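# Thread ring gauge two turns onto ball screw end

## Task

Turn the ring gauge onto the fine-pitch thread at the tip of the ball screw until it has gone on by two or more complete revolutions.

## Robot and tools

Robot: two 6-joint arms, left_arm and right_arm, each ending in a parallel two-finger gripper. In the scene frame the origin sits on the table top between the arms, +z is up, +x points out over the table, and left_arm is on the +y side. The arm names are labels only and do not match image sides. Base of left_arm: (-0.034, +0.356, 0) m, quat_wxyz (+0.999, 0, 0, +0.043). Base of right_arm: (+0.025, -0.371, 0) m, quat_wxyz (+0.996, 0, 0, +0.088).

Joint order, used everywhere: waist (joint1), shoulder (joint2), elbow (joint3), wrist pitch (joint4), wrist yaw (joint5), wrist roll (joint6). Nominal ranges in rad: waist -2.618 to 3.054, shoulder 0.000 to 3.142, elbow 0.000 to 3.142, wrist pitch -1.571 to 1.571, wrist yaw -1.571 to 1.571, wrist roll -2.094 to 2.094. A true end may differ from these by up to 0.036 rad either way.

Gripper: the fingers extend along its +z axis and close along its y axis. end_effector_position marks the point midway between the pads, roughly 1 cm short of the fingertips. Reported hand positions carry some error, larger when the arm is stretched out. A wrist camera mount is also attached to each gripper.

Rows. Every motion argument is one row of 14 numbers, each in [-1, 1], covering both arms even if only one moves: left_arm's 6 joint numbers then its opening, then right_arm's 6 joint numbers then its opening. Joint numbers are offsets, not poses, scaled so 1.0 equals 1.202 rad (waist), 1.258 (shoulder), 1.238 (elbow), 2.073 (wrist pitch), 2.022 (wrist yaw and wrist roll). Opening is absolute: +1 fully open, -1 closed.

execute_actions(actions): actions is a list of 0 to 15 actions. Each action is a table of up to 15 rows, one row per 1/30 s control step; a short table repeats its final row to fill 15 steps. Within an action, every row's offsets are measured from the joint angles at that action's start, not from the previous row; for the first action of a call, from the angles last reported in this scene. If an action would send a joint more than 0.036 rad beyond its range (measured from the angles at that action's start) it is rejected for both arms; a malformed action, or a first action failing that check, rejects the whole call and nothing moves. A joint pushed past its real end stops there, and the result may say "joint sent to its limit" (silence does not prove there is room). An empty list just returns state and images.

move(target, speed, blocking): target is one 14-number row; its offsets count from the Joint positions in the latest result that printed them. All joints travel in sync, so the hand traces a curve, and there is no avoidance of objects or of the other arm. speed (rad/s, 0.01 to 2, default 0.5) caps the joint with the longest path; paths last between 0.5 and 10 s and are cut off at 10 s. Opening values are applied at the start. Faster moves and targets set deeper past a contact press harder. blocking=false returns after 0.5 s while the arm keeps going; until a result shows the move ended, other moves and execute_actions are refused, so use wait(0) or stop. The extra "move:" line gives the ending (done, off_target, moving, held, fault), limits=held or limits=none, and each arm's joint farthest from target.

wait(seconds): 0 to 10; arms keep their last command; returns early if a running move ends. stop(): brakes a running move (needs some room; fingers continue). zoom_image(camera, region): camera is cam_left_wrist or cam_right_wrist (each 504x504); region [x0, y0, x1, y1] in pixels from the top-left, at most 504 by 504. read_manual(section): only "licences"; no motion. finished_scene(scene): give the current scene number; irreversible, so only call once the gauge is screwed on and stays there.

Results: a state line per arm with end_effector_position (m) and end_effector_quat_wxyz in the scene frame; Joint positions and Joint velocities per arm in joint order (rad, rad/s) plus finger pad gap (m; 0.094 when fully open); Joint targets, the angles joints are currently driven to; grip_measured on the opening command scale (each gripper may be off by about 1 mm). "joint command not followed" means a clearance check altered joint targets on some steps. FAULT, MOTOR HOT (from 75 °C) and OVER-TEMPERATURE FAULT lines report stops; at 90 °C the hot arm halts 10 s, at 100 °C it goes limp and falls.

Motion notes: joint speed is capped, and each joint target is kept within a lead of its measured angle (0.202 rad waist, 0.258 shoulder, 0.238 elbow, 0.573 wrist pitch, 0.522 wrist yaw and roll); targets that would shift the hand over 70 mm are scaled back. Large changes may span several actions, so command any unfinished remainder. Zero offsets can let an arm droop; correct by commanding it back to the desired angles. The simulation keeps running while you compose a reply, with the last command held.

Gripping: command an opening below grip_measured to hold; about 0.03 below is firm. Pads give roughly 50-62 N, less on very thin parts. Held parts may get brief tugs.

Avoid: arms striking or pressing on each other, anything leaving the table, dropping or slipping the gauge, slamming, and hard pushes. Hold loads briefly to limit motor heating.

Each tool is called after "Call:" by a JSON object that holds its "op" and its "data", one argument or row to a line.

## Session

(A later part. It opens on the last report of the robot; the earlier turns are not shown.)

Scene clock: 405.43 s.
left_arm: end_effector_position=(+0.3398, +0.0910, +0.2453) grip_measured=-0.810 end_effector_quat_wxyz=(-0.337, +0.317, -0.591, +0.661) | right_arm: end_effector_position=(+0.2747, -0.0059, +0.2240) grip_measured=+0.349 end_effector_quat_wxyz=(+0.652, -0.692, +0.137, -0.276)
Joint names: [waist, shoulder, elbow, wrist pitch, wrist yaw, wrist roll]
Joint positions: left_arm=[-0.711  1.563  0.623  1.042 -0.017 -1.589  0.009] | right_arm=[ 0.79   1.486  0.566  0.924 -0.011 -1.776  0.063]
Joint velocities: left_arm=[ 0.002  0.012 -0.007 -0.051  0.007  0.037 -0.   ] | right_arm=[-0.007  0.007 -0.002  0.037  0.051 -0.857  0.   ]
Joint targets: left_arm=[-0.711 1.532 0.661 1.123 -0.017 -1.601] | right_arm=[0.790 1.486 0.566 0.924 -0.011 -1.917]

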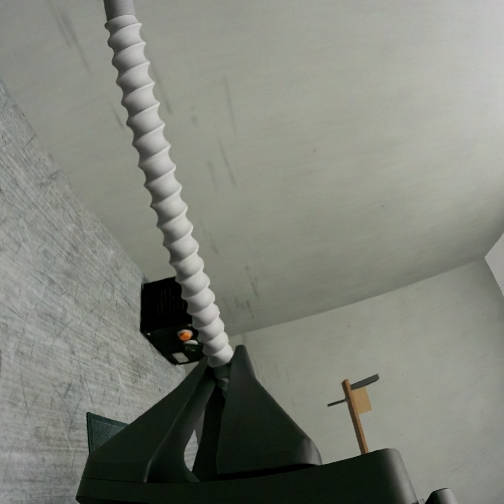

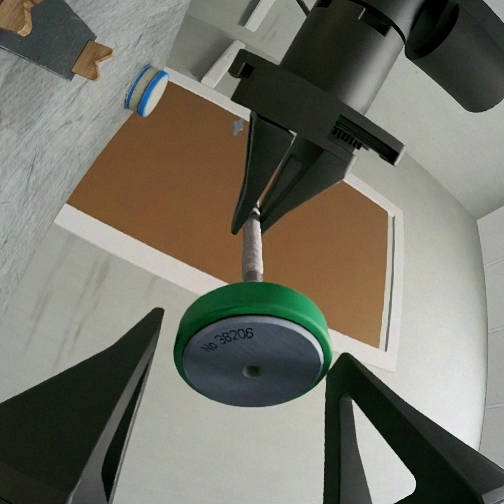

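Call:
{"op": "execute_actions", "data": {
  "actions": [
    [[0,-0.025,0.031,0.039,0,-0.006,-0.9,0,0,0,0,0,-0.135,0.35],[0,-0.025,0.031,0.039,0,-0.006,-0.9,0,0,0,0,0,-0.135,0.35],[0,-0.025,0.031,0.039,0,-0.006,-0.9,0,0,0,0,0,-0.135,0.25],[0,-0.025,0.031,0.039,0,-0.006,-0.9,0,0,0,0,0,-0.135,0.15],[0,-0.025,0.031,0.039,0,-0.006,-0.9,0,0,0,0,0,-0.135,0.12],[0,-0.025,0.031,0.039,0,-0.006,-0.9,0,0,0,0,0,-0.135,0.1],[0,-0.025,0.031,0.039,0,-0.006,-0.9,0,0,0,0,0,-0.135,0.08],[0,-0.025,0.031,0.039,0,-0.006,-0.9,0,0,0,0,0,-0.135,0.06],[0,-0.025,0.031,0.039,0,-0.006,-0.9,0,0,0,0,0,-0.135,0.0]],
    [[-0.005,-0.025,0.031,0.039,0.01,-0.006,-0.9,0,0,0,0,0,0,0],[-0.009,-0.025,0.031,0.039,0.016,-0.006,-0.9,0,0,0,0,0,0,0],[-0.013,-0.025,0.031,0.039,0.022,-0.006,-0.9,0,0,0,0,0,0,0],[-0.017,-0.025,0.031,0.039,0.028,-0.006,-0.9,0,0,0,0,0,0,0],[-0.02,-0.025,0.031,0.039,0.034,-0.006,-0.9,0,0,0,0,0,0,0]]
  ]
}}

Call:
{"op": "zoom_image", "data": {
  "camera": "cam_right_wrist",
  "region": [225,240,285,300]
}}

Call:
{"op": "execute_actions", "data": {
  "actions": [
    [[-0.02,-0.025,0.031,0.039,0.032,-0.006,-0.9,0,0,0,0,0,0.42,0.0]],
    [[-0.02,-0.025,0.031,0.039,0.032,-0.006,-0.9,0,0,0,0,0,0.42,0.0]],
    [[-0.02,-0.025,0.031,0.039,0.032,-0.006,-0.9,0,0,0,0,0,0.42,0.0]]
  ]
}}

Call:
{"op": "zoom_image", "data": {
  "camera": "cam_right_wrist",
  "region": [225,240,285,300]
}}

Call:
{"op": "execute_actions", "data": {
  "actions": [
    [[-0.02,-0.025,0.031,0.039,0.032,-0.006,-0.9,0,0,0,0,0,0.43,0.0]],
    [[-0.02,-0.025,0.031,0.039,0.032,-0.006,-0.9,0,0,0,0,0,0.43,0.0]]
  ]
}}

Call:
{"op": "zoom_image", "data": {
  "camera": "cam_right_wrist",
  "region": [225,240,285,300]
}}

Scene clock: 414.10 s.
left_arm: end_effector_position=(+0.3392, +0.0902, +0.2454) grip_measured=-0.810 end_effector_quat_wxyz=(-0.336, +0.314, -0.592, +0.662) | right_arm: end_effector_position=(+0.2747, -0.0059, +0.2240) grip_measured=+0.065 end_effector_quat_wxyz=(-0.611, +0.704, -0.045, +0.359)
Joint names: [waist, shoulder, elbow, wrist pitch, wrist yaw, wrist roll]
Joint positions: left_arm=[-0.711  1.563  0.623  1.042 -0.011 -1.589  0.009] | right_arm=[ 0.79   1.486  0.566  0.924 -0.011 -2.038  0.05 ]
Joint velocities: left_arm=[-0.007 -0.007 -0.002 -0.022 -0.066 -0.066 -0.   ] | right_arm=[-0.007  0.007 -0.002 -0.051  0.022 -0.037  0.   ]
Joint targets: left_arm=[-0.735 1.532 0.661 1.123 0.051 -1.601] | right_arm=[0.790 1.486 0.566 0.924 -0.011 -2.038]

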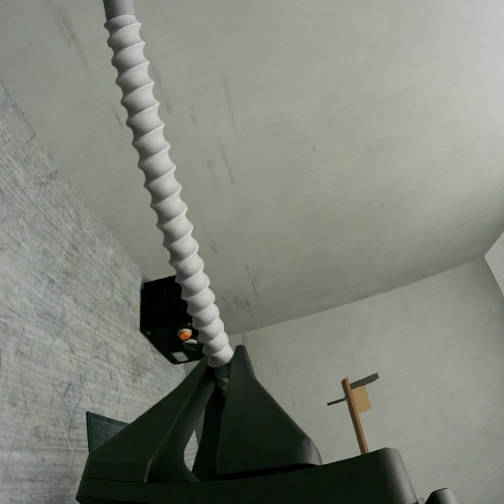

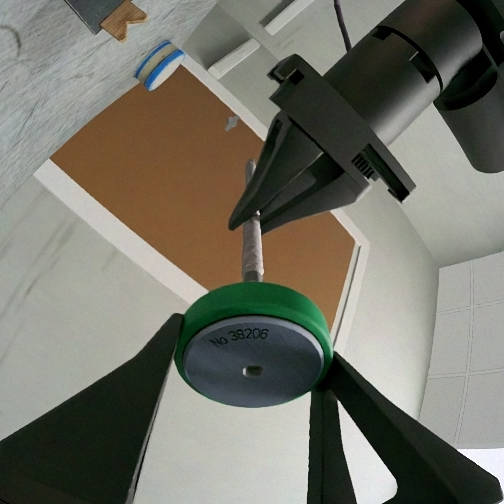

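Region (225, 240, 285, 300) of cam_right_wrist's 504x504 image, scaled by 8.400, with more detail than that image has.

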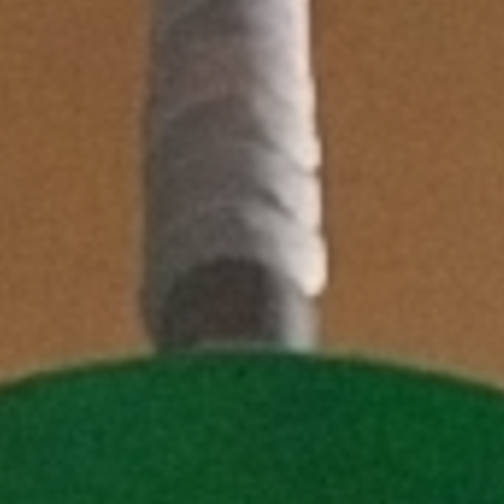

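Scene clock: 415.60 s.
left_arm: end_effector_position=(+0.3390, +0.0899, +0.2454) grip_measured=-0.810 end_effector_quat_wxyz=(-0.335, +0.314, -0.592, +0.662) | right_arm: end_effector_position=(+0.2747, -0.0059, +0.2242) grip_measured=+0.065 end_effector_quat_wxyz=(+0.558, -0.216, +0.672, +0.437)
Joint names: [waist, shoulder, elbow, wrist pitch, wrist yaw, wrist roll]
Joint positions: left_arm=[-0.711  1.563  0.623  1.042 -0.009 -1.589  0.009] | right_arm=[ 0.79   1.486  0.566  0.924 -0.011  0.353  0.05 ]
Joint velocities: left_arm=[-0.007 -0.012 -0.007 -0.051  0.007  0.037  0.   ] | right_arm=[-0.007 -0.022 -0.012  0.007 -0.081  0.271 -0.001]
Joint targets: left_arm=[-0.735 1.532 0.661 1.123 0.055 -1.601] | right_arm=[0.790 1.486 0.566 0.924 -0.011 0.402]

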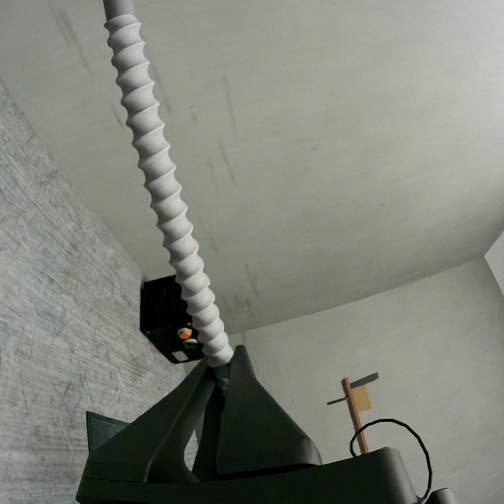

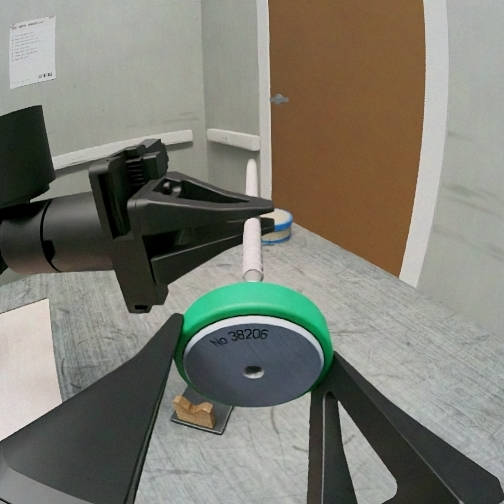

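Region (225, 240, 285, 300) of cam_right_wrist's 504x504 image, scaled by 8.400, with more detail than that image has.

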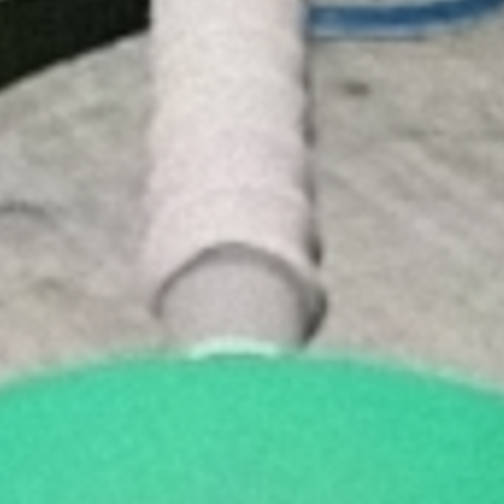

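Scene clock: 416.60 s.
left_arm: end_effector_position=(+0.3389, +0.0897, +0.2454) grip_measured=-0.810 end_effector_quat_wxyz=(-0.335, +0.313, -0.592, +0.662) | right_arm: end_effector_position=(+0.2747, -0.0059, +0.2242) grip_measured=+0.065 end_effector_quat_wxyz=(+0.059, +0.345, +0.615, +0.706)
Joint names: [waist, shoulder, elbow, wrist pitch, wrist yaw, wrist roll]
Joint positions: left_arm=[-0.711  1.563  0.623  1.042 -0.008 -1.589  0.009] | right_arm=[ 0.79   1.486  0.566  0.924 -0.011  1.999  0.05 ]
Joint velocities: left_arm=[-0.007 -0.027 -0.002 -0.066  0.007 -0.022 -0.001] | right_arm=[-0.002 -0.022 -0.032 -0.022 -0.081  0.242  0.   ]
Joint targets: left_arm=[-0.735 1.532 0.661 1.123 0.056 -1.601] | right_arm=[0.790 1.486 0.566 0.924 -0.011 2.045]

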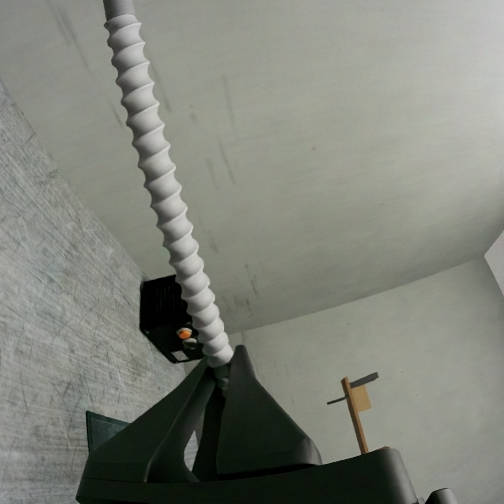

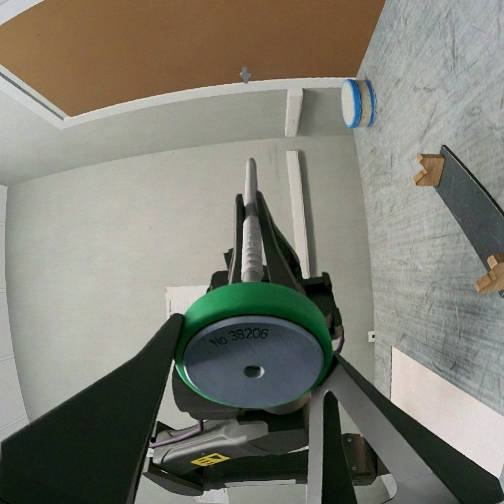

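Region (225, 240, 285, 300) of cam_right_wrist's 504x504 image, scaled by 8.400, with more detail than that image has.

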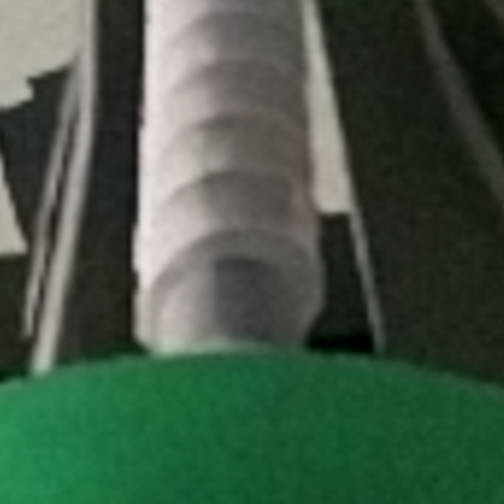

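Call:
{"op": "execute_actions", "data": {
  "actions": [
    [[-0.012,-0.025,0.031,0.039,0.02,-0.006,-0.9,0,0,0,0,0,0.02,0],[-0.005,-0.025,0.031,0.039,0.01,-0.006,-0.9,0,0,0,0,0,0.02,0],[0,-0.025,0.031,0.039,-0.003,-0.006,-0.9,0,0,0,0,0,0.02,0],[0,-0.025,0.031,0.039,-0.003,-0.006,-0.9,0,0,0,0,0,0.02,0],[0,-0.025,0.031,0.039,-0.003,-0.006,-0.9,0,0,0,0,0,0.02,0],[0,-0.025,0.031,0.039,-0.003,-0.006,-0.9,0,0,0,0,0,0.02,0],[0,-0.025,0.031,0.039,-0.003,-0.006,-0.9,0,0,0,0,0,0.02,0.1],[0,-0.025,0.031,0.039,-0.003,-0.006,-0.9,0,0,0,0,0,0.02,0.2],[0,-0.025,0.031,0.039,-0.003,-0.006,-0.9,0,0,0,0,0,0.02,0.35]],
    [[0,-0.025,0.031,0.039,0,-0.006,-0.9,0,0,0,0,0,-0.7,0.35]],
    [[0,-0.025,0.031,0.039,0,-0.006,-0.9,0,0,0,0,0,-0.7,0.35]],
    [[0,-0.025,0.031,0.039,0,-0.006,-0.9,0,0,0,0,0,-0.7,0.35]],
    [[0,-0.025,0.031,0.039,0,-0.006,-0.9,0,0,0,0,0,-0.135,0.35],[0,-0.025,0.031,0.039,0,-0.006,-0.9,0,0,0,0,0,-0.135,0.35],[0,-0.025,0.031,0.039,0,-0.006,-0.9,0,0,0,0,0,-0.135,0.35],[0,-0.025,0.031,0.039,0,-0.006,-0.9,0,0,0,0,0,-0.135,0.25],[0,-0.025,0.031,0.039,0,-0.006,-0.9,0,0,0,0,0,-0.135,0.15],[0,-0.025,0.031,0.039,0,-0.006,-0.9,0,0,0,0,0,-0.135,0.12],[0,-0.025,0.031,0.039,0,-0.006,-0.9,0,0,0,0,0,-0.135,0.1],[0,-0.025,0.031,0.039,0,-0.006,-0.9,0,0,0,0,0,-0.135,0.08],[0,-0.025,0.031,0.039,0,-0.006,-0.9,0,0,0,0,0,-0.135,0.06],[0,-0.025,0.031,0.039,0,-0.006,-0.9,0,0,0,0,0,-0.135,0.0]],
    [[-0.005,-0.025,0.031,0.039,0.01,-0.006,-0.9,0,0,0,0,0,0,0],[-0.009,-0.025,0.031,0.039,0.016,-0.006,-0.9,0,0,0,0,0,0,0],[-0.013,-0.025,0.031,0.039,0.022,-0.006,-0.9,0,0,0,0,0,0,0],[-0.017,-0.025,0.031,0.039,0.028,-0.006,-0.9,0,0,0,0,0,0,0],[-0.022,-0.025,0.031,0.039,0.034,-0.006,-0.9,0,0,0,0,0,0,0]]
  ]
}}

Call:
{"op": "zoom_image", "data": {
  "camera": "cam_right_wrist",
  "region": [225,240,285,300]
}}

Call:
{"op": "execute_actions", "data": {
  "actions": [
    [[-0.022,-0.025,0.031,0.039,0.032,-0.006,-0.9,0,0,0,0,0,0.42,0.0]],
    [[-0.022,-0.025,0.031,0.039,0.032,-0.006,-0.9,0,0,0,0,0,0.42,0.0]],
    [[-0.022,-0.025,0.031,0.039,0.032,-0.006,-0.9,0,0,0,0,0,0.42,0.0]]
  ]
}}

Call:
{"op": "zoom_image", "data": {
  "camera": "cam_right_wrist",
  "region": [225,240,285,300]
}}

Call:
{"op": "execute_actions", "data": {
  "actions": [
    [[-0.022,-0.025,0.031,0.039,0.032,-0.006,-0.9,0,0,0,0,0,0.43,0.0]],
    [[-0.022,-0.025,0.031,0.039,0.032,-0.006,-0.9,0,0,0,0,0,0.43,0.0]]
  ]
}}

Call:
{"op": "zoom_image", "data": {
  "camera": "cam_right_wrist",
  "region": [225,240,285,300]
}}

Scene clock: 434.60 s.
left_arm: end_effector_position=(+0.3389, +0.0897, +0.2454) grip_measured=-0.810 end_effector_quat_wxyz=(-0.335, +0.313, -0.592, +0.662) | right_arm: end_effector_position=(+0.2747, -0.0059, +0.2242) grip_measured=+0.066 end_effector_quat_wxyz=(-0.614, +0.704, -0.050, +0.355)
Joint names: [waist, shoulder, elbow, wrist pitch, wrist yaw, wrist roll]
Joint positions: left_arm=[-0.711  1.563  0.623  1.042 -0.008 -1.589  0.009] | right_arm=[ 0.79   1.486  0.566  0.924 -0.011 -2.024  0.05 ]
Joint velocities: left_arm=[ 0.007 -0.012  0.012  0.007  0.037 -0.007 -0.   ] | right_arm=[-0.002  0.012  0.007 -0.037  0.007 -0.007 -0.001]
Joint targets: left_arm=[-0.737 1.532 0.661 1.123 0.055 -1.601] | right_arm=[0.790 1.486 0.566 0.924 -0.011 -2.024]

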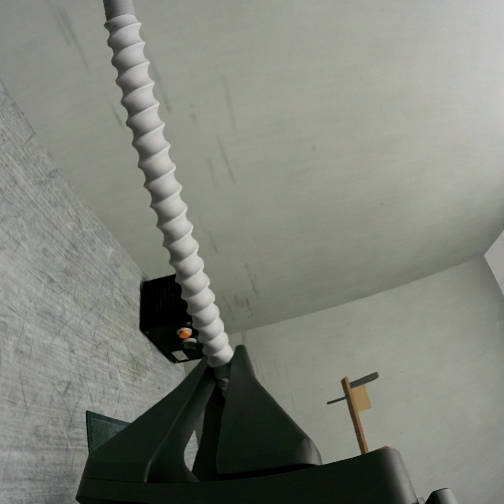

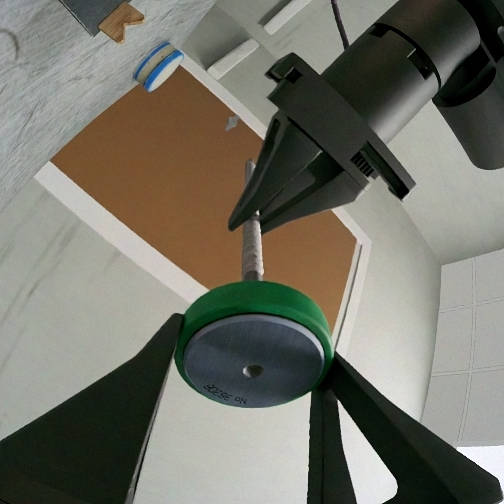

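Region (225, 240, 285, 300) of cam_right_wrist's 504x504 image, scaled by 8.400, with more detail than that image has.

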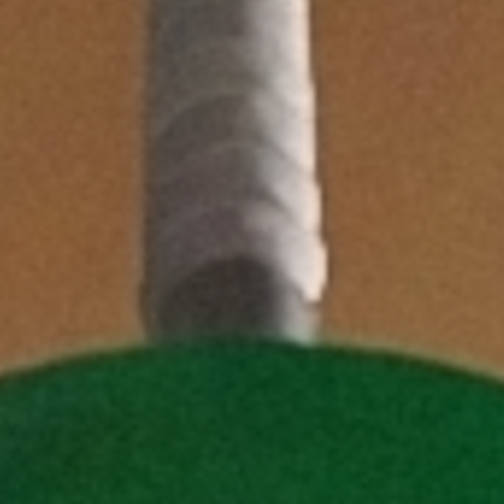

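Scene clock: 436.10 s.
left_arm: end_effector_position=(+0.3386, +0.0894, +0.2456) grip_measured=-0.810 end_effector_quat_wxyz=(-0.334, +0.313, -0.592, +0.663) | right_arm: end_effector_position=(+0.2745, -0.0058, +0.2242) grip_measured=+0.066 end_effector_quat_wxyz=(+0.555, -0.212, +0.673, +0.441)
Joint names: [waist, shoulder, elbow, wrist pitch, wrist yaw, wrist roll]
Joint positions: left_arm=[-0.711  1.563  0.623  1.043 -0.006 -1.589  0.009] | right_arm=[ 0.79   1.486  0.566  0.924 -0.012  0.367  0.05 ]
Joint velocities: left_arm=[ 0.007 -0.007  0.002  0.066  0.051 -0.037  0.002] | right_arm=[-0.012 -0.002 -0.007  0.11  -0.066  0.3    0.   ]
Joint targets: left_arm=[-0.737 1.532 0.661 1.124 0.058 -1.601] | right_arm=[0.790 1.486 0.566 0.924 -0.011 0.416]

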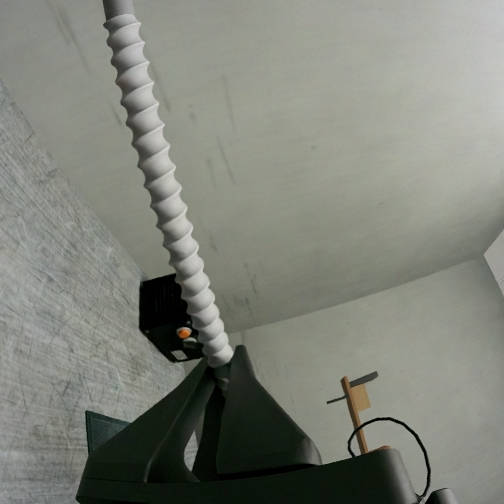

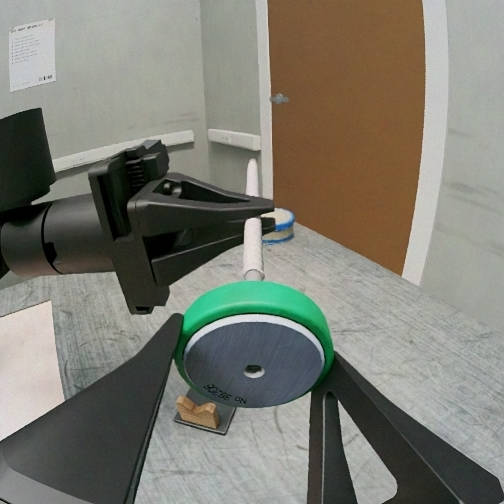

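Region (225, 240, 285, 300) of cam_right_wrist's 504x504 image, scaled by 8.400, with more detail than that image has.

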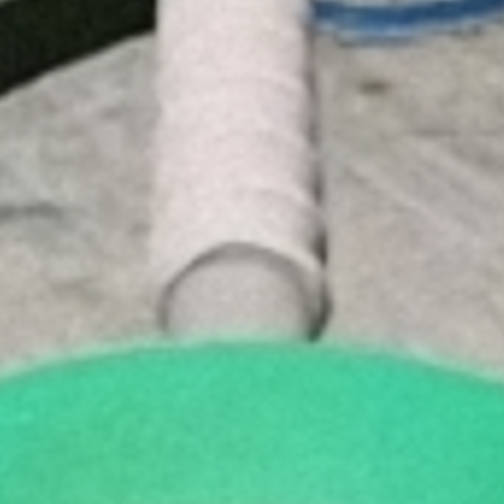

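Scene clock: 437.10 s.
left_arm: end_effector_position=(+0.3385, +0.0892, +0.2456) grip_measured=-0.810 end_effector_quat_wxyz=(-0.334, +0.312, -0.593, +0.663) | right_arm: end_effector_position=(+0.2744, -0.0057, +0.2244) grip_measured=+0.066 end_effector_quat_wxyz=(+0.054, +0.348, +0.614, +0.707)
Joint names: [waist, shoulder, elbow, wrist pitch, wrist yaw, wrist roll]
Joint positions: left_arm=[-0.711  1.563  0.623  1.043 -0.004 -1.589  0.009] | right_arm=[ 0.79   1.486  0.566  0.925 -0.013  2.01   0.05 ]
Joint velocities: left_arm=[ 0.002 -0.027  0.017 -0.066 -0.022  0.007  0.   ] | right_arm=[-0.002  0.007 -0.002 -0.051 -0.007  0.256 -0.001]
Joint targets: left_arm=[-0.737 1.532 0.661 1.124 0.060 -1.601] | right_arm=[0.790 1.486 0.566 0.924 -0.013 2.057]

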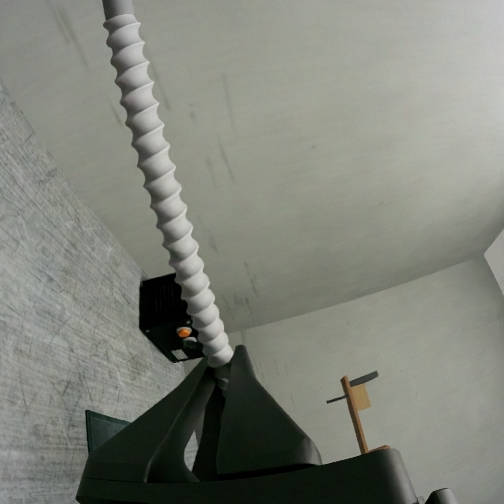

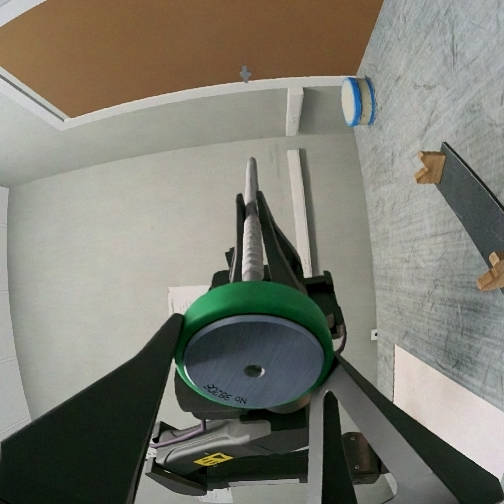

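Region (225, 240, 285, 300) of cam_right_wrist's 504x504 image, scaled by 8.400, with more detail than that image has.

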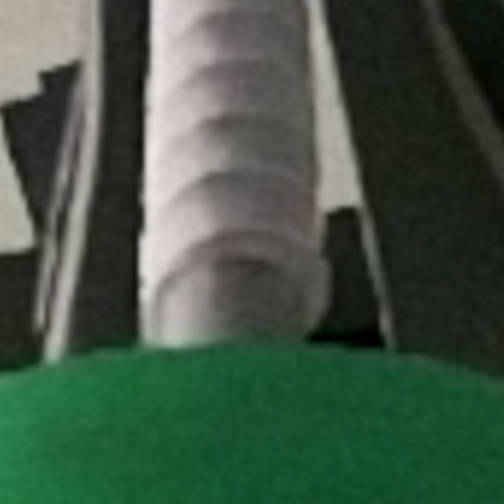

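Call:
{"op": "execute_actions", "data": {
  "actions": [
    [[-0.012,-0.025,0.031,0.039,0.02,-0.006,-0.9,0,0,0,0,0,0.02,0],[-0.005,-0.025,0.031,0.039,0.01,-0.006,-0.9,0,0,0,0,0,0.02,0],[0,-0.025,0.031,0.039,-0.003,-0.006,-0.9,0,0,0,0,0,0.02,0],[0,-0.025,0.031,0.039,-0.003,-0.006,-0.9,0,0,0,0,0,0.02,0],[0,-0.025,0.031,0.039,-0.003,-0.006,-0.9,0,0,0,0,0,0.02,0],[0,-0.025,0.031,0.039,-0.003,-0.006,-0.9,0,0,0,0,0,0.02,0],[0,-0.025,0.031,0.039,-0.003,-0.006,-0.9,0,0,0,0,0,0.02,0.1],[0,-0.025,0.031,0.039,-0.003,-0.006,-0.9,0,0,0,0,0,0.02,0.2],[0,-0.025,0.031,0.039,-0.003,-0.006,-0.9,0,0,0,0,0,0.02,0.35]],
    [[0,-0.025,0.031,0.039,0,-0.006,-0.9,0,0,0,0,0,-0.7,0.35]],
    [[0,-0.025,0.031,0.039,0,-0.006,-0.9,0,0,0,0,0,-0.7,0.35]],
    [[0,-0.025,0.031,0.039,0,-0.006,-0.9,0,0,0,0,0,-0.7,0.35]],
    [[0,-0.025,0.031,0.039,0,-0.006,-0.9,0,0,0,0,0,-0.14,0.35],[0,-0.025,0.031,0.039,0,-0.006,-0.9,0,0,0,0,0,-0.14,0.35],[0,-0.025,0.031,0.039,0,-0.006,-0.9,0,0,0,0,0,-0.14,0.35],[0,-0.025,0.031,0.039,0,-0.006,-0.9,0,0,0,0,0,-0.14,0.25],[0,-0.025,0.031,0.039,0,-0.006,-0.9,0,0,0,0,0,-0.14,0.15],[0,-0.025,0.031,0.039,0,-0.006,-0.9,0,0,0,0,0,-0.14,0.12],[0,-0.025,0.031,0.039,0,-0.006,-0.9,0,0,0,0,0,-0.14,0.1],[0,-0.025,0.031,0.039,0,-0.006,-0.9,0,0,0,0,0,-0.14,0.08],[0,-0.025,0.031,0.039,0,-0.006,-0.9,0,0,0,0,0,-0.14,0.06],[0,-0.025,0.031,0.039,0,-0.006,-0.9,0,0,0,0,0,-0.14,0.0]],
    [[-0.012,-0.025,0.031,0.039,0.012,-0.006,-0.9,0,0,0,0,0,0.42,0.0]],
    [[-0.012,-0.025,0.031,0.039,0.012,-0.006,-0.9,0,0,0,0,0,0.42,0.0]],
    [[-0.012,-0.025,0.031,0.039,0.012,-0.006,-0.9,0,0,0,0,0,0.42,0.0]]
  ]
}}

Call:
{"op": "zoom_image", "data": {
  "camera": "cam_right_wrist",
  "region": [225,240,285,300]
}}

Call:
{"op": "execute_actions", "data": {
  "actions": [
    [[-0.012,-0.025,0.031,0.039,0.012,-0.006,-0.9,0,0,0,0,0,0.43,0.0]],
    [[-0.012,-0.025,0.031,0.039,0.012,-0.006,-0.9,0,0,0,0,0,0.43,0.0]],
    [[0,-0.025,0.031,0.039,0,-0.006,-0.9,0,0,0,0,0,0.02,0],[0,-0.025,0.031,0.039,0,-0.006,-0.9,0,0,0,0,0,0.02,0],[0,-0.025,0.031,0.039,0,-0.006,-0.9,0,0,0,0,0,0.02,0],[0,-0.025,0.031,0.039,0,-0.006,-0.9,0,0,0,0,0,0.02,0],[0,-0.025,0.031,0.039,0,-0.006,-0.9,0,0,0,0,0,0.02,0.1],[0,-0.025,0.031,0.039,0,-0.006,-0.9,0,0,0,0,0,0.02,0.2],[0,-0.025,0.031,0.039,0,-0.006,-0.9,0,0,0,0,0,0.02,0.35]],
    [[0,-0.025,0.031,0.039,0,-0.006,-0.9,0,0,0,0,0,-0.7,0.35]],
    [[0,-0.025,0.031,0.039,0,-0.006,-0.9,0,0,0,0,0,-0.7,0.35]],
    [[0,-0.025,0.031,0.039,0,-0.006,-0.9,0,0,0,0,0,-0.7,0.35]],
    [[0,-0.025,0.031,0.039,0,-0.006,-0.9,0,0,0,0,0,-0.14,0.35],[0,-0.025,0.031,0.039,0,-0.006,-0.9,0,0,0,0,0,-0.14,0.35],[0,-0.025,0.031,0.039,0,-0.006,-0.9,0,0,0,0,0,-0.14,0.35],[0,-0.025,0.031,0.039,0,-0.006,-0.9,0,0,0,0,0,-0.14,0.25],[0,-0.025,0.031,0.039,0,-0.006,-0.9,0,0,0,0,0,-0.14,0.15],[0,-0.025,0.031,0.039,0,-0.006,-0.9,0,0,0,0,0,-0.14,0.12],[0,-0.025,0.031,0.039,0,-0.006,-0.9,0,0,0,0,0,-0.14,0.1],[0,-0.025,0.031,0.039,0,-0.006,-0.9,0,0,0,0,0,-0.14,0.08],[0,-0.025,0.031,0.039,0,-0.006,-0.9,0,0,0,0,0,-0.14,0.06],[0,-0.025,0.031,0.039,0,-0.006,-0.9,0,0,0,0,0,-0.14,0.0]],
    [[-0.012,-0.025,0.031,0.039,0.012,-0.006,-0.9,0,0,0,0,0,0.42,0.0]],
    [[-0.012,-0.025,0.031,0.039,0.012,-0.006,-0.9,0,0,0,0,0,0.42,0.0]],
    [[-0.012,-0.025,0.031,0.039,0.012,-0.006,-0.9,0,0,0,0,0,0.42,0.0]]
  ]
}}

Call:
{"op": "zoom_image", "data": {
  "camera": "cam_right_wrist",
  "region": [225,240,285,300]
}}

Scene clock: 464.43 s.
left_arm: end_effector_position=(+0.3385, +0.0893, +0.2460) grip_measured=-0.810 end_effector_quat_wxyz=(-0.335, +0.312, -0.592, +0.664) | right_arm: end_effector_position=(+0.2743, -0.0057, +0.2244) grip_measured=+0.066 end_effector_quat_wxyz=(+0.554, -0.212, +0.673, +0.443)
Joint names: [waist, shoulder, elbow, wrist pitch, wrist yaw, wrist roll]
Joint positions: left_arm=[-0.712  1.563  0.623  1.045 -0.007 -1.589  0.009] | right_arm=[ 0.79   1.486  0.566  0.925 -0.014  0.37   0.05 ]
Joint velocities: left_arm=[-0.002 -0.002 -0.012 -0.037 -0.022 -0.051 -0.001] | right_arm=[ 0.012 -0.007 -0.002  0.022  0.081  0.212  0.001]
Joint targets: left_arm=[-0.726 1.532 0.661 1.126 0.017 -1.601] | right_arm=[0.790 1.486 0.566 0.925 -0.013 0.419]

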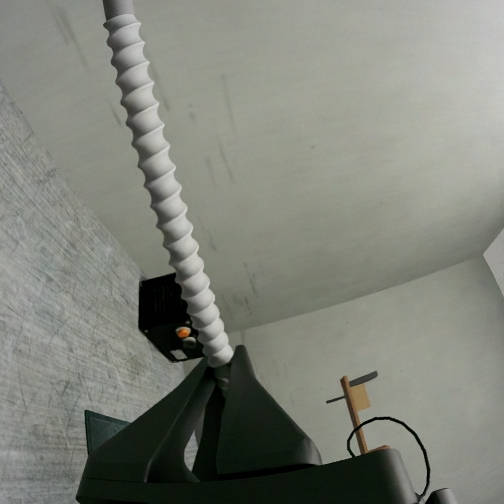

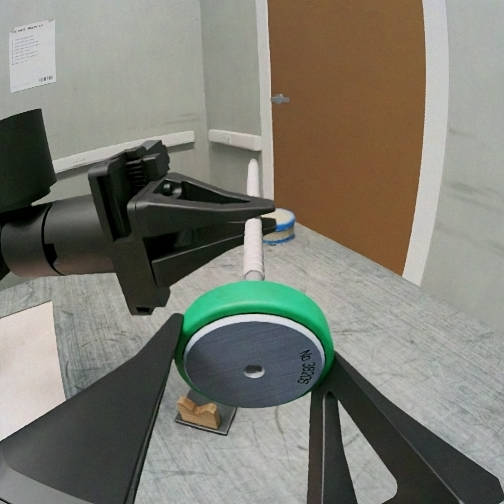

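Region (225, 240, 285, 300) of cam_right_wrist's 504x504 image, scaled by 8.400, with more detail than that image has.

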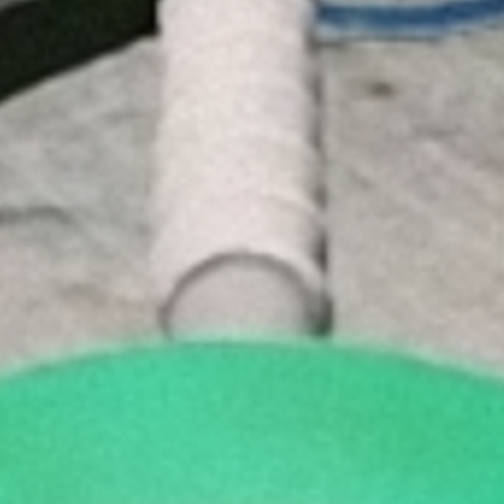

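Scene clock: 469.43 s.
left_arm: end_effector_position=(+0.3380, +0.0886, +0.2465) grip_measured=-0.810 end_effector_quat_wxyz=(-0.334, +0.311, -0.592, +0.665) | right_arm: end_effector_position=(+0.2742, -0.0056, +0.2247) grip_measured=+0.067 end_effector_quat_wxyz=(+0.555, -0.213, +0.672, +0.442)
Joint names: [waist, shoulder, elbow, wrist pitch, wrist yaw, wrist roll]
Joint positions: left_arm=[-0.713  1.563  0.623  1.047 -0.004 -1.589  0.009] | right_arm=[ 0.79   1.486  0.566  0.926 -0.014  0.366  0.05 ]
Joint velocities: left_arm=[-0.022  0.012 -0.012  0.007  0.022  0.022 -0.001] | right_arm=[ 0.002 -0.007 -0.022 -0.022  0.022  0.227 -0.   ]
Joint targets: left_arm=[-0.727 1.532 0.661 1.127 0.020 -1.601] | right_arm=[0.790 1.486 0.566 0.926 -0.014 0.416]

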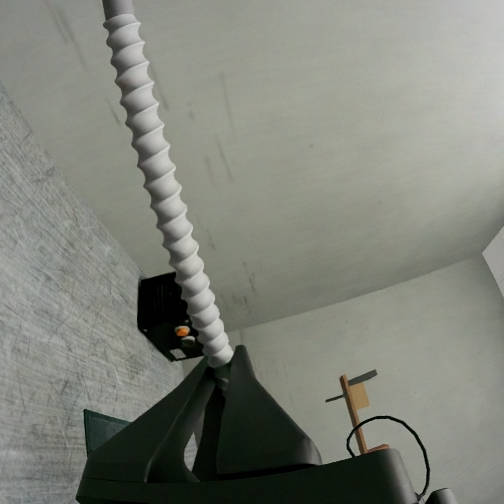

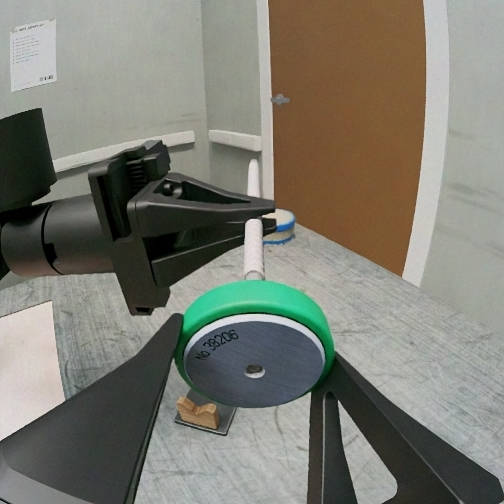

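Region (225, 240, 285, 300) of cam_right_wrist's 504x504 image, scaled by 8.400, with more detail than that image has.

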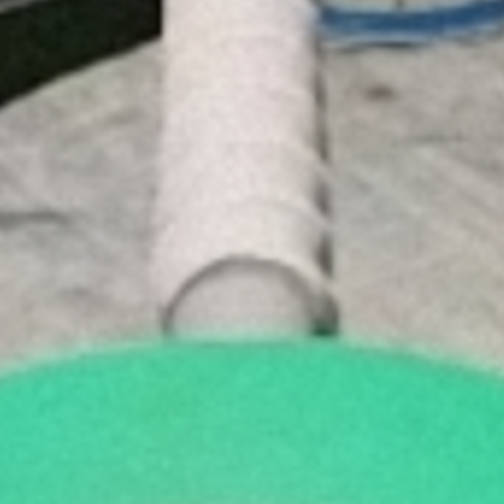

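Call:
{"op": "execute_actions", "data": {
  "actions": [
    [[-0.012,-0.025,0.031,0.037,0.01,-0.006,-0.9,0,0,0,0,0,0.43,0.0]],
    [[-0.012,-0.025,0.031,0.037,0.01,-0.006,-0.9,0,0,0,0,0,0.43,0.0]],
    [[0,-0.025,0.031,0.037,0,-0.006,-0.9,0,0,0,0,0,0.02,0],[0,-0.025,0.031,0.037,0,-0.006,-0.9,0,0,0,0,0,0.02,0],[0,-0.025,0.031,0.037,0,-0.006,-0.9,0,0,0,0,0,0.02,0],[0,-0.025,0.031,0.037,0,-0.006,-0.9,0,0,0,0,0,0.02,0],[0,-0.025,0.031,0.037,0,-0.006,-0.9,0,0,0,0,0,0.02,0.1],[0,-0.025,0.031,0.037,0,-0.006,-0.9,0,0,0,0,0,0.02,0.2],[0,-0.025,0.031,0.037,0,-0.006,-0.9,0,0,0,0,0,0.02,0.35]],
    [[0,-0.025,0.031,0.037,0,-0.006,-0.9,0,0,0,0,0,-0.7,0.35]],
    [[0,-0.025,0.031,0.037,0,-0.006,-0.9,0,0,0,0,0,-0.7,0.35]],
    [[0,-0.025,0.031,0.037,0,-0.006,-0.9,0,0,0,0,0,-0.7,0.35]],
    [[0,-0.025,0.031,0.037,0,-0.006,-0.9,0,0,0,0,0,-0.14,0.35],[0,-0.025,0.031,0.037,0,-0.006,-0.9,0,0,0,0,0,-0.14,0.35],[0,-0.025,0.031,0.037,0,-0.006,-0.9,0,0,0,0,0,-0.14,0.35],[0,-0.025,0.031,0.037,0,-0.006,-0.9,0,0,0,0,0,-0.14,0.25],[0,-0.025,0.031,0.037,0,-0.006,-0.9,0,0,0,0,0,-0.14,0.15],[0,-0.025,0.031,0.037,0,-0.006,-0.9,0,0,0,0,0,-0.14,0.12],[0,-0.025,0.031,0.037,0,-0.006,-0.9,0,0,0,0,0,-0.14,0.1],[0,-0.025,0.031,0.037,0,-0.006,-0.9,0,0,0,0,0,-0.14,0.08],[0,-0.025,0.031,0.037,0,-0.006,-0.9,0,0,0,0,0,-0.14,0.06],[0,-0.025,0.031,0.037,0,-0.006,-0.9,0,0,0,0,0,-0.14,0.0]],
    [[-0.012,-0.025,0.031,0.037,0.01,-0.006,-0.9,0,0,0,0,0,0.43,0.0]],
    [[-0.012,-0.025,0.031,0.037,0.01,-0.006,-0.9,0,0,0,0,0,0.43,0.0]],
    [[-0.012,-0.025,0.031,0.037,0.01,-0.006,-0.9,0,0,0,0,0,0.43,0.0]],
    [[-0.012,-0.025,0.031,0.037,0.01,-0.006,-0.9,0,0,0,0,0,0.42,0.0]],
    [[-0.012,-0.025,0.031,0.037,0.01,-0.006,-0.9,0,0,0,0,0,0.41,0.0]],
    [[0,-0.025,0.031,0.037,0,-0.006,-0.9,0,0,0,0,0,0.0,0],[0,-0.025,0.031,0.037,0,-0.006,-0.9,0,0,0,0,0,0.0,0],[0,-0.025,0.031,0.037,0,-0.006,-0.9,0,0,0,0,0,0.0,0],[0,-0.025,0.031,0.037,0,-0.006,-0.9,0,0,0,0,0,0.0,0.1],[0,-0.025,0.031,0.037,0,-0.006,-0.9,0,0,0,0,0,0.0,0.3],[0,-0.025,0.031,0.037,0,-0.006,-0.9,0,0,0,0,0,0.0,1]]
  ]
}}

Scene clock: 488.40 s.
left_arm: end_effector_position=(+0.3372, +0.0876, +0.2470) grip_measured=-0.810 end_effector_quat_wxyz=(-0.333, +0.310, -0.592, +0.666) | right_arm: end_effector_position=(+0.2740, -0.0054, +0.2255) grip_measured=+1.000 end_effector_quat_wxyz=(+0.055, +0.344, +0.614, +0.708)
Joint names: [waist, shoulder, elbow, wrist pitch, wrist yaw, wrist roll]
Joint positions: left_arm=[-0.715  1.563  0.623  1.049 -0.004 -1.589  0.009] | right_arm=[ 0.79   1.486  0.566  0.93  -0.016  2.004  0.094]
Joint velocities: left_arm=[-0.012 -0.022 -0.007 -0.007 -0.022 -0.11  -0.   ] | right_arm=[-0.002  0.012  0.002  0.022 -0.007 -0.022  0.001]
Joint targets: left_arm=[-0.715 1.532 0.661 1.125 -0.004 -1.601] | right_arm=[0.790 1.486 0.566 0.930 -0.015 2.003]

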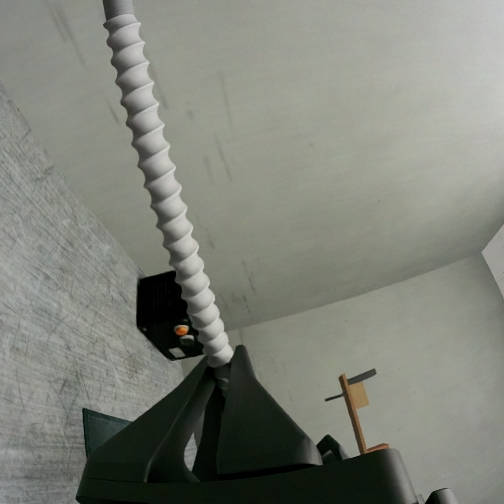

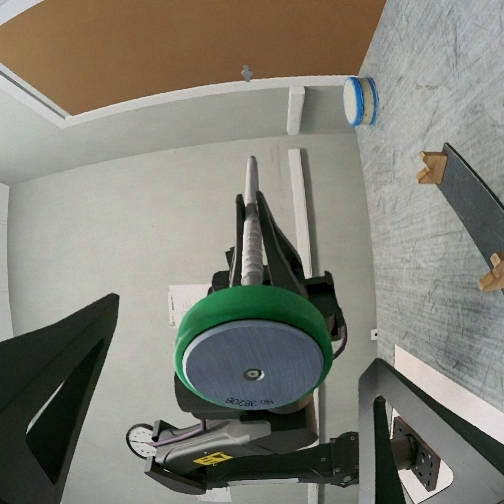

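Call:
{"op": "move", "data": {
  "target": [0,-0.025,0.031,0.037,0,-0.006,-0.9,0,-0.16,-0.13,-0.02,0,0,1],
  "speed": 0.4
}}

Call:
{"op": "move", "data": {
  "target": [0.077,0.23,0.58,-0.6,0,0.09,-0.9,-0.6,-0.1,0.1,-0.3,0,-0.98,1],
  "speed": 1.0
}}

Scene clock: 501.70 s.
left_arm: end_effector_position=(+0.3377, +0.0873, +0.2438) grip_measured=-0.810 end_effector_quat_wxyz=(-0.332, +0.311, -0.595, +0.662) | right_arm: end_effector_position=(+0.2497, -0.0404, +0.2273) grip_measured=+1.000 end_effector_quat_wxyz=(+0.056, +0.342, +0.609, +0.713)
Joint names: [waist, shoulder, elbow, wrist pitch, wrist yaw, wrist roll]
Joint positions: left_arm=[-0.715  1.567  0.623  1.042 -0.004 -1.588  0.009] | right_arm=[ 0.79   1.303  0.416  0.911 -0.016  2.004  0.094]
Joint velocities: left_arm=[-0.002  0.017 -0.027 -0.007 -0.022  0.022 -0.001] | right_arm=[-0.017  0.002 -0.007 -0.051  0.051 -0.007  0.001]
Joint targets: left_arm=[-0.715 1.532 0.661 1.125 -0.004 -1.601] | right_arm=[0.790 1.285 0.405 0.888 -0.016 2.004]
move: off_target (left_arm, right_arm); limits=none; left_arm: farthest joint: the wrist pitch, 0.084 radians from its target (0.077 radians at the start); right_arm: farthest joint: the wrist pitch, 0.023 radians from its target (0.041 radians at the start)

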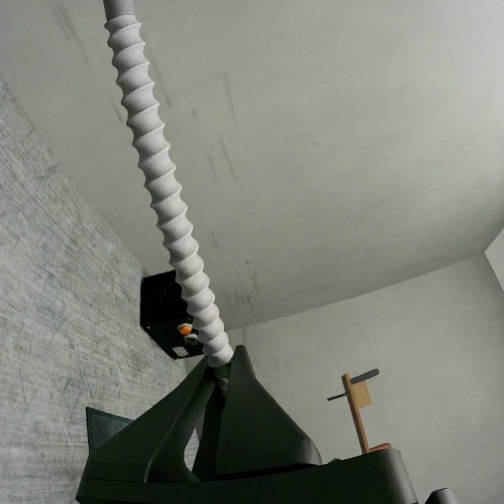

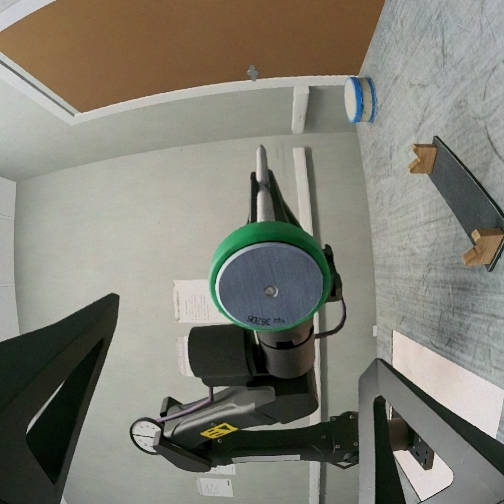

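Scene clock: 504.63 s.
left_arm: end_effector_position=(+0.4036, +0.0935, +0.1132) grip_measured=-0.810 end_effector_quat_wxyz=(+0.215, -0.388, +0.840, -0.312) | right_arm: end_effector_position=(+0.3960, -0.2719, +0.1678) grip_measured=+1.000 end_effector_quat_wxyz=(+0.559, -0.095, +0.819, +0.087)
Joint names: [waist, shoulder, elbow, wrist pitch, wrist yaw, wrist roll]
Joint positions: left_arm=[-0.63   1.867  1.302 -0.228 -0.005 -1.406  0.009] | right_arm=[ 0.077  1.197  0.518  0.312 -0.016  0.032  0.094]
Joint velocities: left_arm=[-0.007 -0.007  0.007  0.022  0.037  0.007 -0.   ] | right_arm=[ 0.002 -0.002 -0.012 -0.051 -0.022 -0.066 -0.001]
Joint targets: left_arm=[-0.623 1.856 1.341 -0.202 -0.004 -1.406] | right_arm=[0.069 1.177 0.540 0.289 -0.016 0.023]
move: off_target (left_arm, right_arm); limits=none; left_arm: farthest joint: the elbow, 0.039 radians from its target (0.718 radians at the start); right_arm: farthest joint: the wrist pitch, 0.023 radians from its target (0.622 radians at the start)

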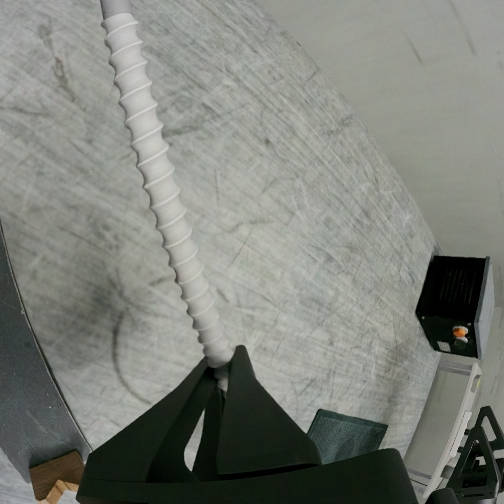

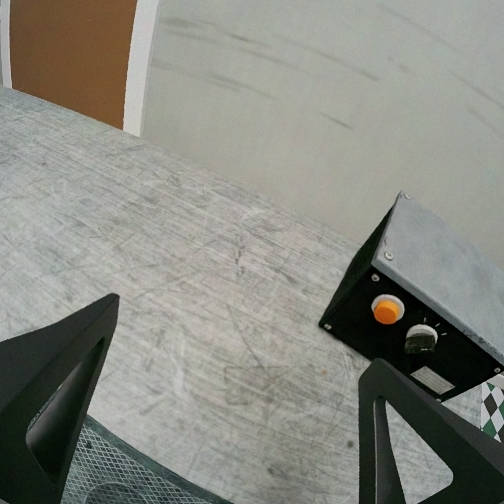

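Call:
{"op": "move", "data": {
  "target": [0.09,0.237,0.61,-0.579,0.01,0.114,-0.9,0.35,0,0,0,0,0,1],
  "speed": 0.8
}}

Scene clock: 508.93 s.
left_arm: end_effector_position=(+0.3512, +0.1760, +0.1106) grip_measured=-0.811 end_effector_quat_wxyz=(+0.008, -0.364, +0.931, -0.005) | right_arm: end_effector_position=(+0.3250, -0.1316, +0.1678) grip_measured=+1.000 end_effector_quat_wxyz=(+0.530, -0.261, +0.782, +0.199)
Joint names: [waist, shoulder, elbow, wrist pitch, wrist yaw, wrist roll]
Joint positions: left_arm=[-0.527  2.173  2.024 -1.403 -0.005 -1.185  0.009] | right_arm=[ 0.489  1.197  0.518  0.312 -0.016  0.031  0.094]
Joint velocities: left_arm=[-0.017 -0.007 -0.002  0.022  0.081 -0.022 -0.   ] | right_arm=[-0.007  0.012  0.012  0.051  0.066 -0.022  0.001]
Joint targets: left_arm=[-0.521 2.166 2.057 -1.428 0.015 -1.176] | right_arm=[0.498 1.197 0.518 0.312 -0.017 0.032]
move: off_target (left_arm); limits=none; left_arm: farthest joint: the elbow, 0.033 radians from its target (0.755 radians at the start); right_arm: farthest joint: the waist, 0.008 radians from its target (0.421 radians at the start)

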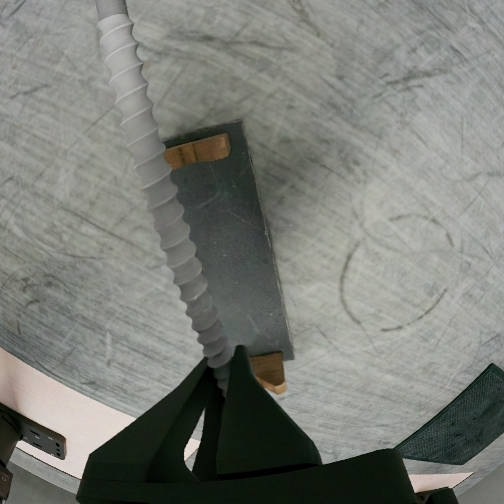

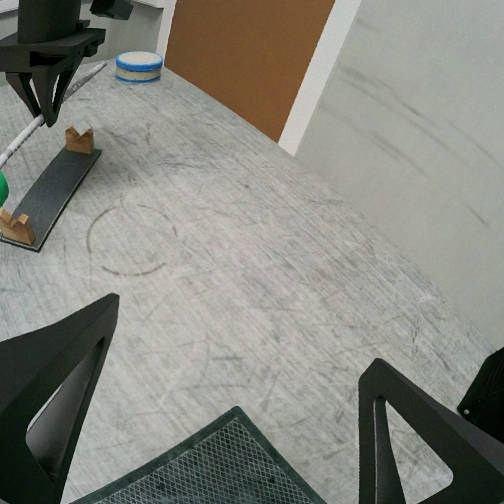

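Call:
{"op": "move", "data": {
  "target": [0,0,-0.18,0.108,0.02,0,-0.9,0.2,0,0,0,0,0,1],
  "speed": 0.25
}}

Scene clock: 515.13 s.
left_arm: end_effector_position=(+0.3467, +0.1745, +0.0496) grip_measured=-0.811 end_effector_quat_wxyz=(-0.004, -0.364, +0.931, -0.005) | right_arm: end_effector_position=(+0.2616, -0.0690, +0.1678) grip_measured=+1.000 end_effector_quat_wxyz=(+0.503, -0.350, +0.746, +0.259)
Joint names: [waist, shoulder, elbow, wrist pitch, wrist yaw, wrist roll]
Joint positions: left_arm=[-0.527  2.185  1.8   -1.184  0.013 -1.185  0.009] | right_arm=[ 0.722  1.197  0.518  0.312 -0.016  0.031  0.094]
Joint velocities: left_arm=[-0.002 -0.002  0.002  0.037 -0.066  0.037  0.001] | right_arm=[ 0.002  0.007  0.022 -0.007 -0.022  0.007 -0.001]
Joint targets: left_arm=[-0.527 2.173 1.801 -1.179 0.035 -1.185] | right_arm=[0.730 1.197 0.518 0.312 -0.016 0.031]
move: off_target (left_arm); limits=none; left_arm: farthest joint: the wrist yaw, 0.022 radians from its target (0.041 radians at the start); right_arm: farthest joint: the waist, 0.007 radians from its target (0.240 radians at the start)

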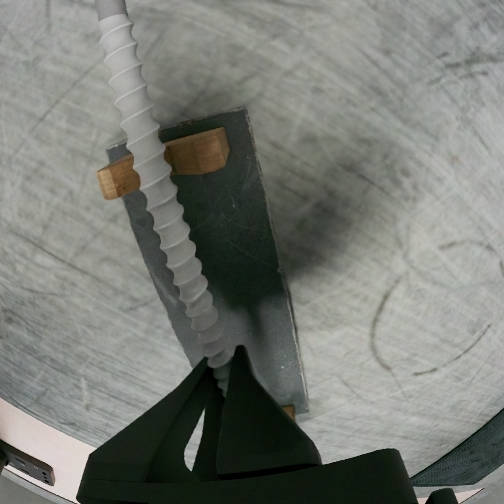

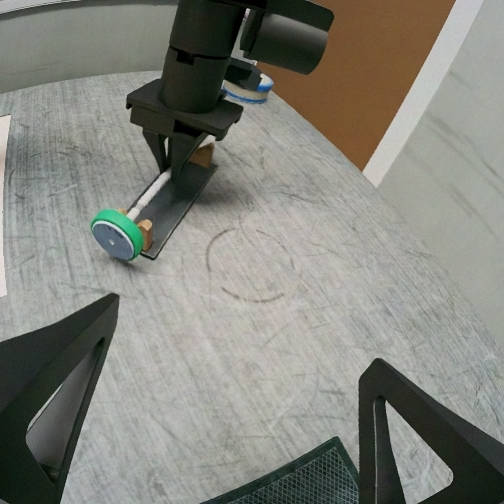

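Call:
{"op": "move", "data": {
  "target": [0,-0.004,-0.03,0.022,0,0,-0.9,0,0,0,0,0,0,1],
  "speed": 0.05
}}

Call:
{"op": "zoom_image", "data": {
  "camera": "cam_right_wrist",
  "region": [70,120,250,290]
}}

Scene clock: 518.40 s.
left_arm: end_effector_position=(+0.3462, +0.1756, +0.0382) grip_measured=-0.811 end_effector_quat_wxyz=(-0.004, -0.364, +0.931, -0.002) | right_arm: end_effector_position=(+0.2616, -0.0690, +0.1678) grip_measured=+1.000 end_effector_quat_wxyz=(+0.503, -0.350, +0.746, +0.259)
Joint names: [waist, shoulder, elbow, wrist pitch, wrist yaw, wrist roll]
Joint positions: left_arm=[-0.527  2.193  1.767 -1.147  0.009 -1.185  0.009] | right_arm=[ 0.722  1.197  0.518  0.312 -0.016  0.031  0.094]
Joint velocities: left_arm=[ 0.017  0.007 -0.002  0.037  0.007  0.037 -0.001] | right_arm=[-0.002 -0.027 -0.002 -0.022 -0.066 -0.022  0.001]
Joint targets: left_arm=[-0.527 2.180 1.762 -1.138 0.013 -1.185] | right_arm=[0.722 1.197 0.518 0.312 -0.016 0.031]
move: done; limits=none; left_arm: farthest joint: the shoulder, 0.013 radians from its target (0.005 radians at the start); right_arm: farthest joint: the waist, 0.000 radians from its target (0.000 radians at the start)

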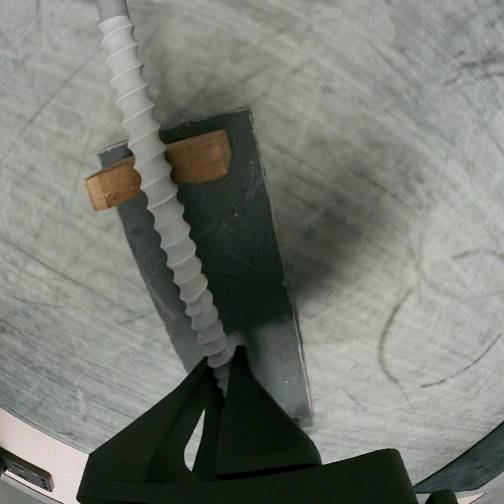

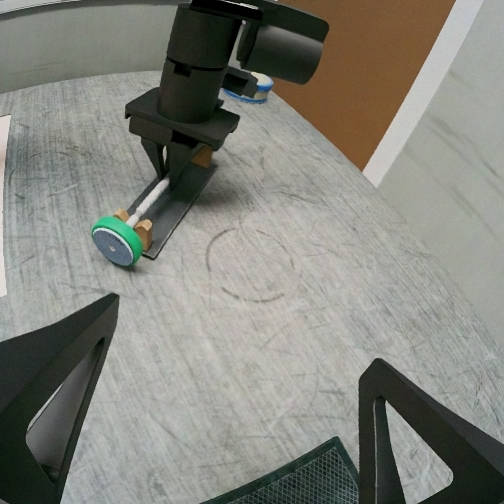

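Region (70, 120, 250, 290) of cam_right_wrist's 504x504 image, scaled by 2.800, with more detail than that image has.

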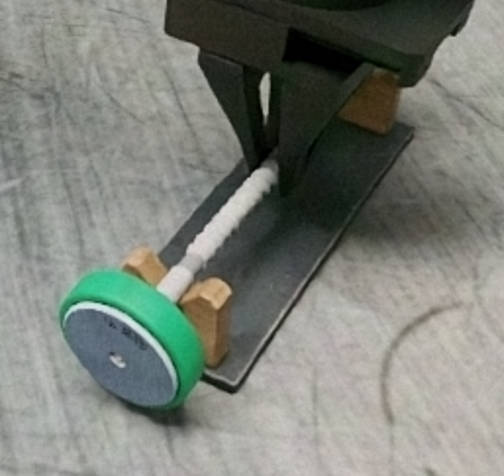

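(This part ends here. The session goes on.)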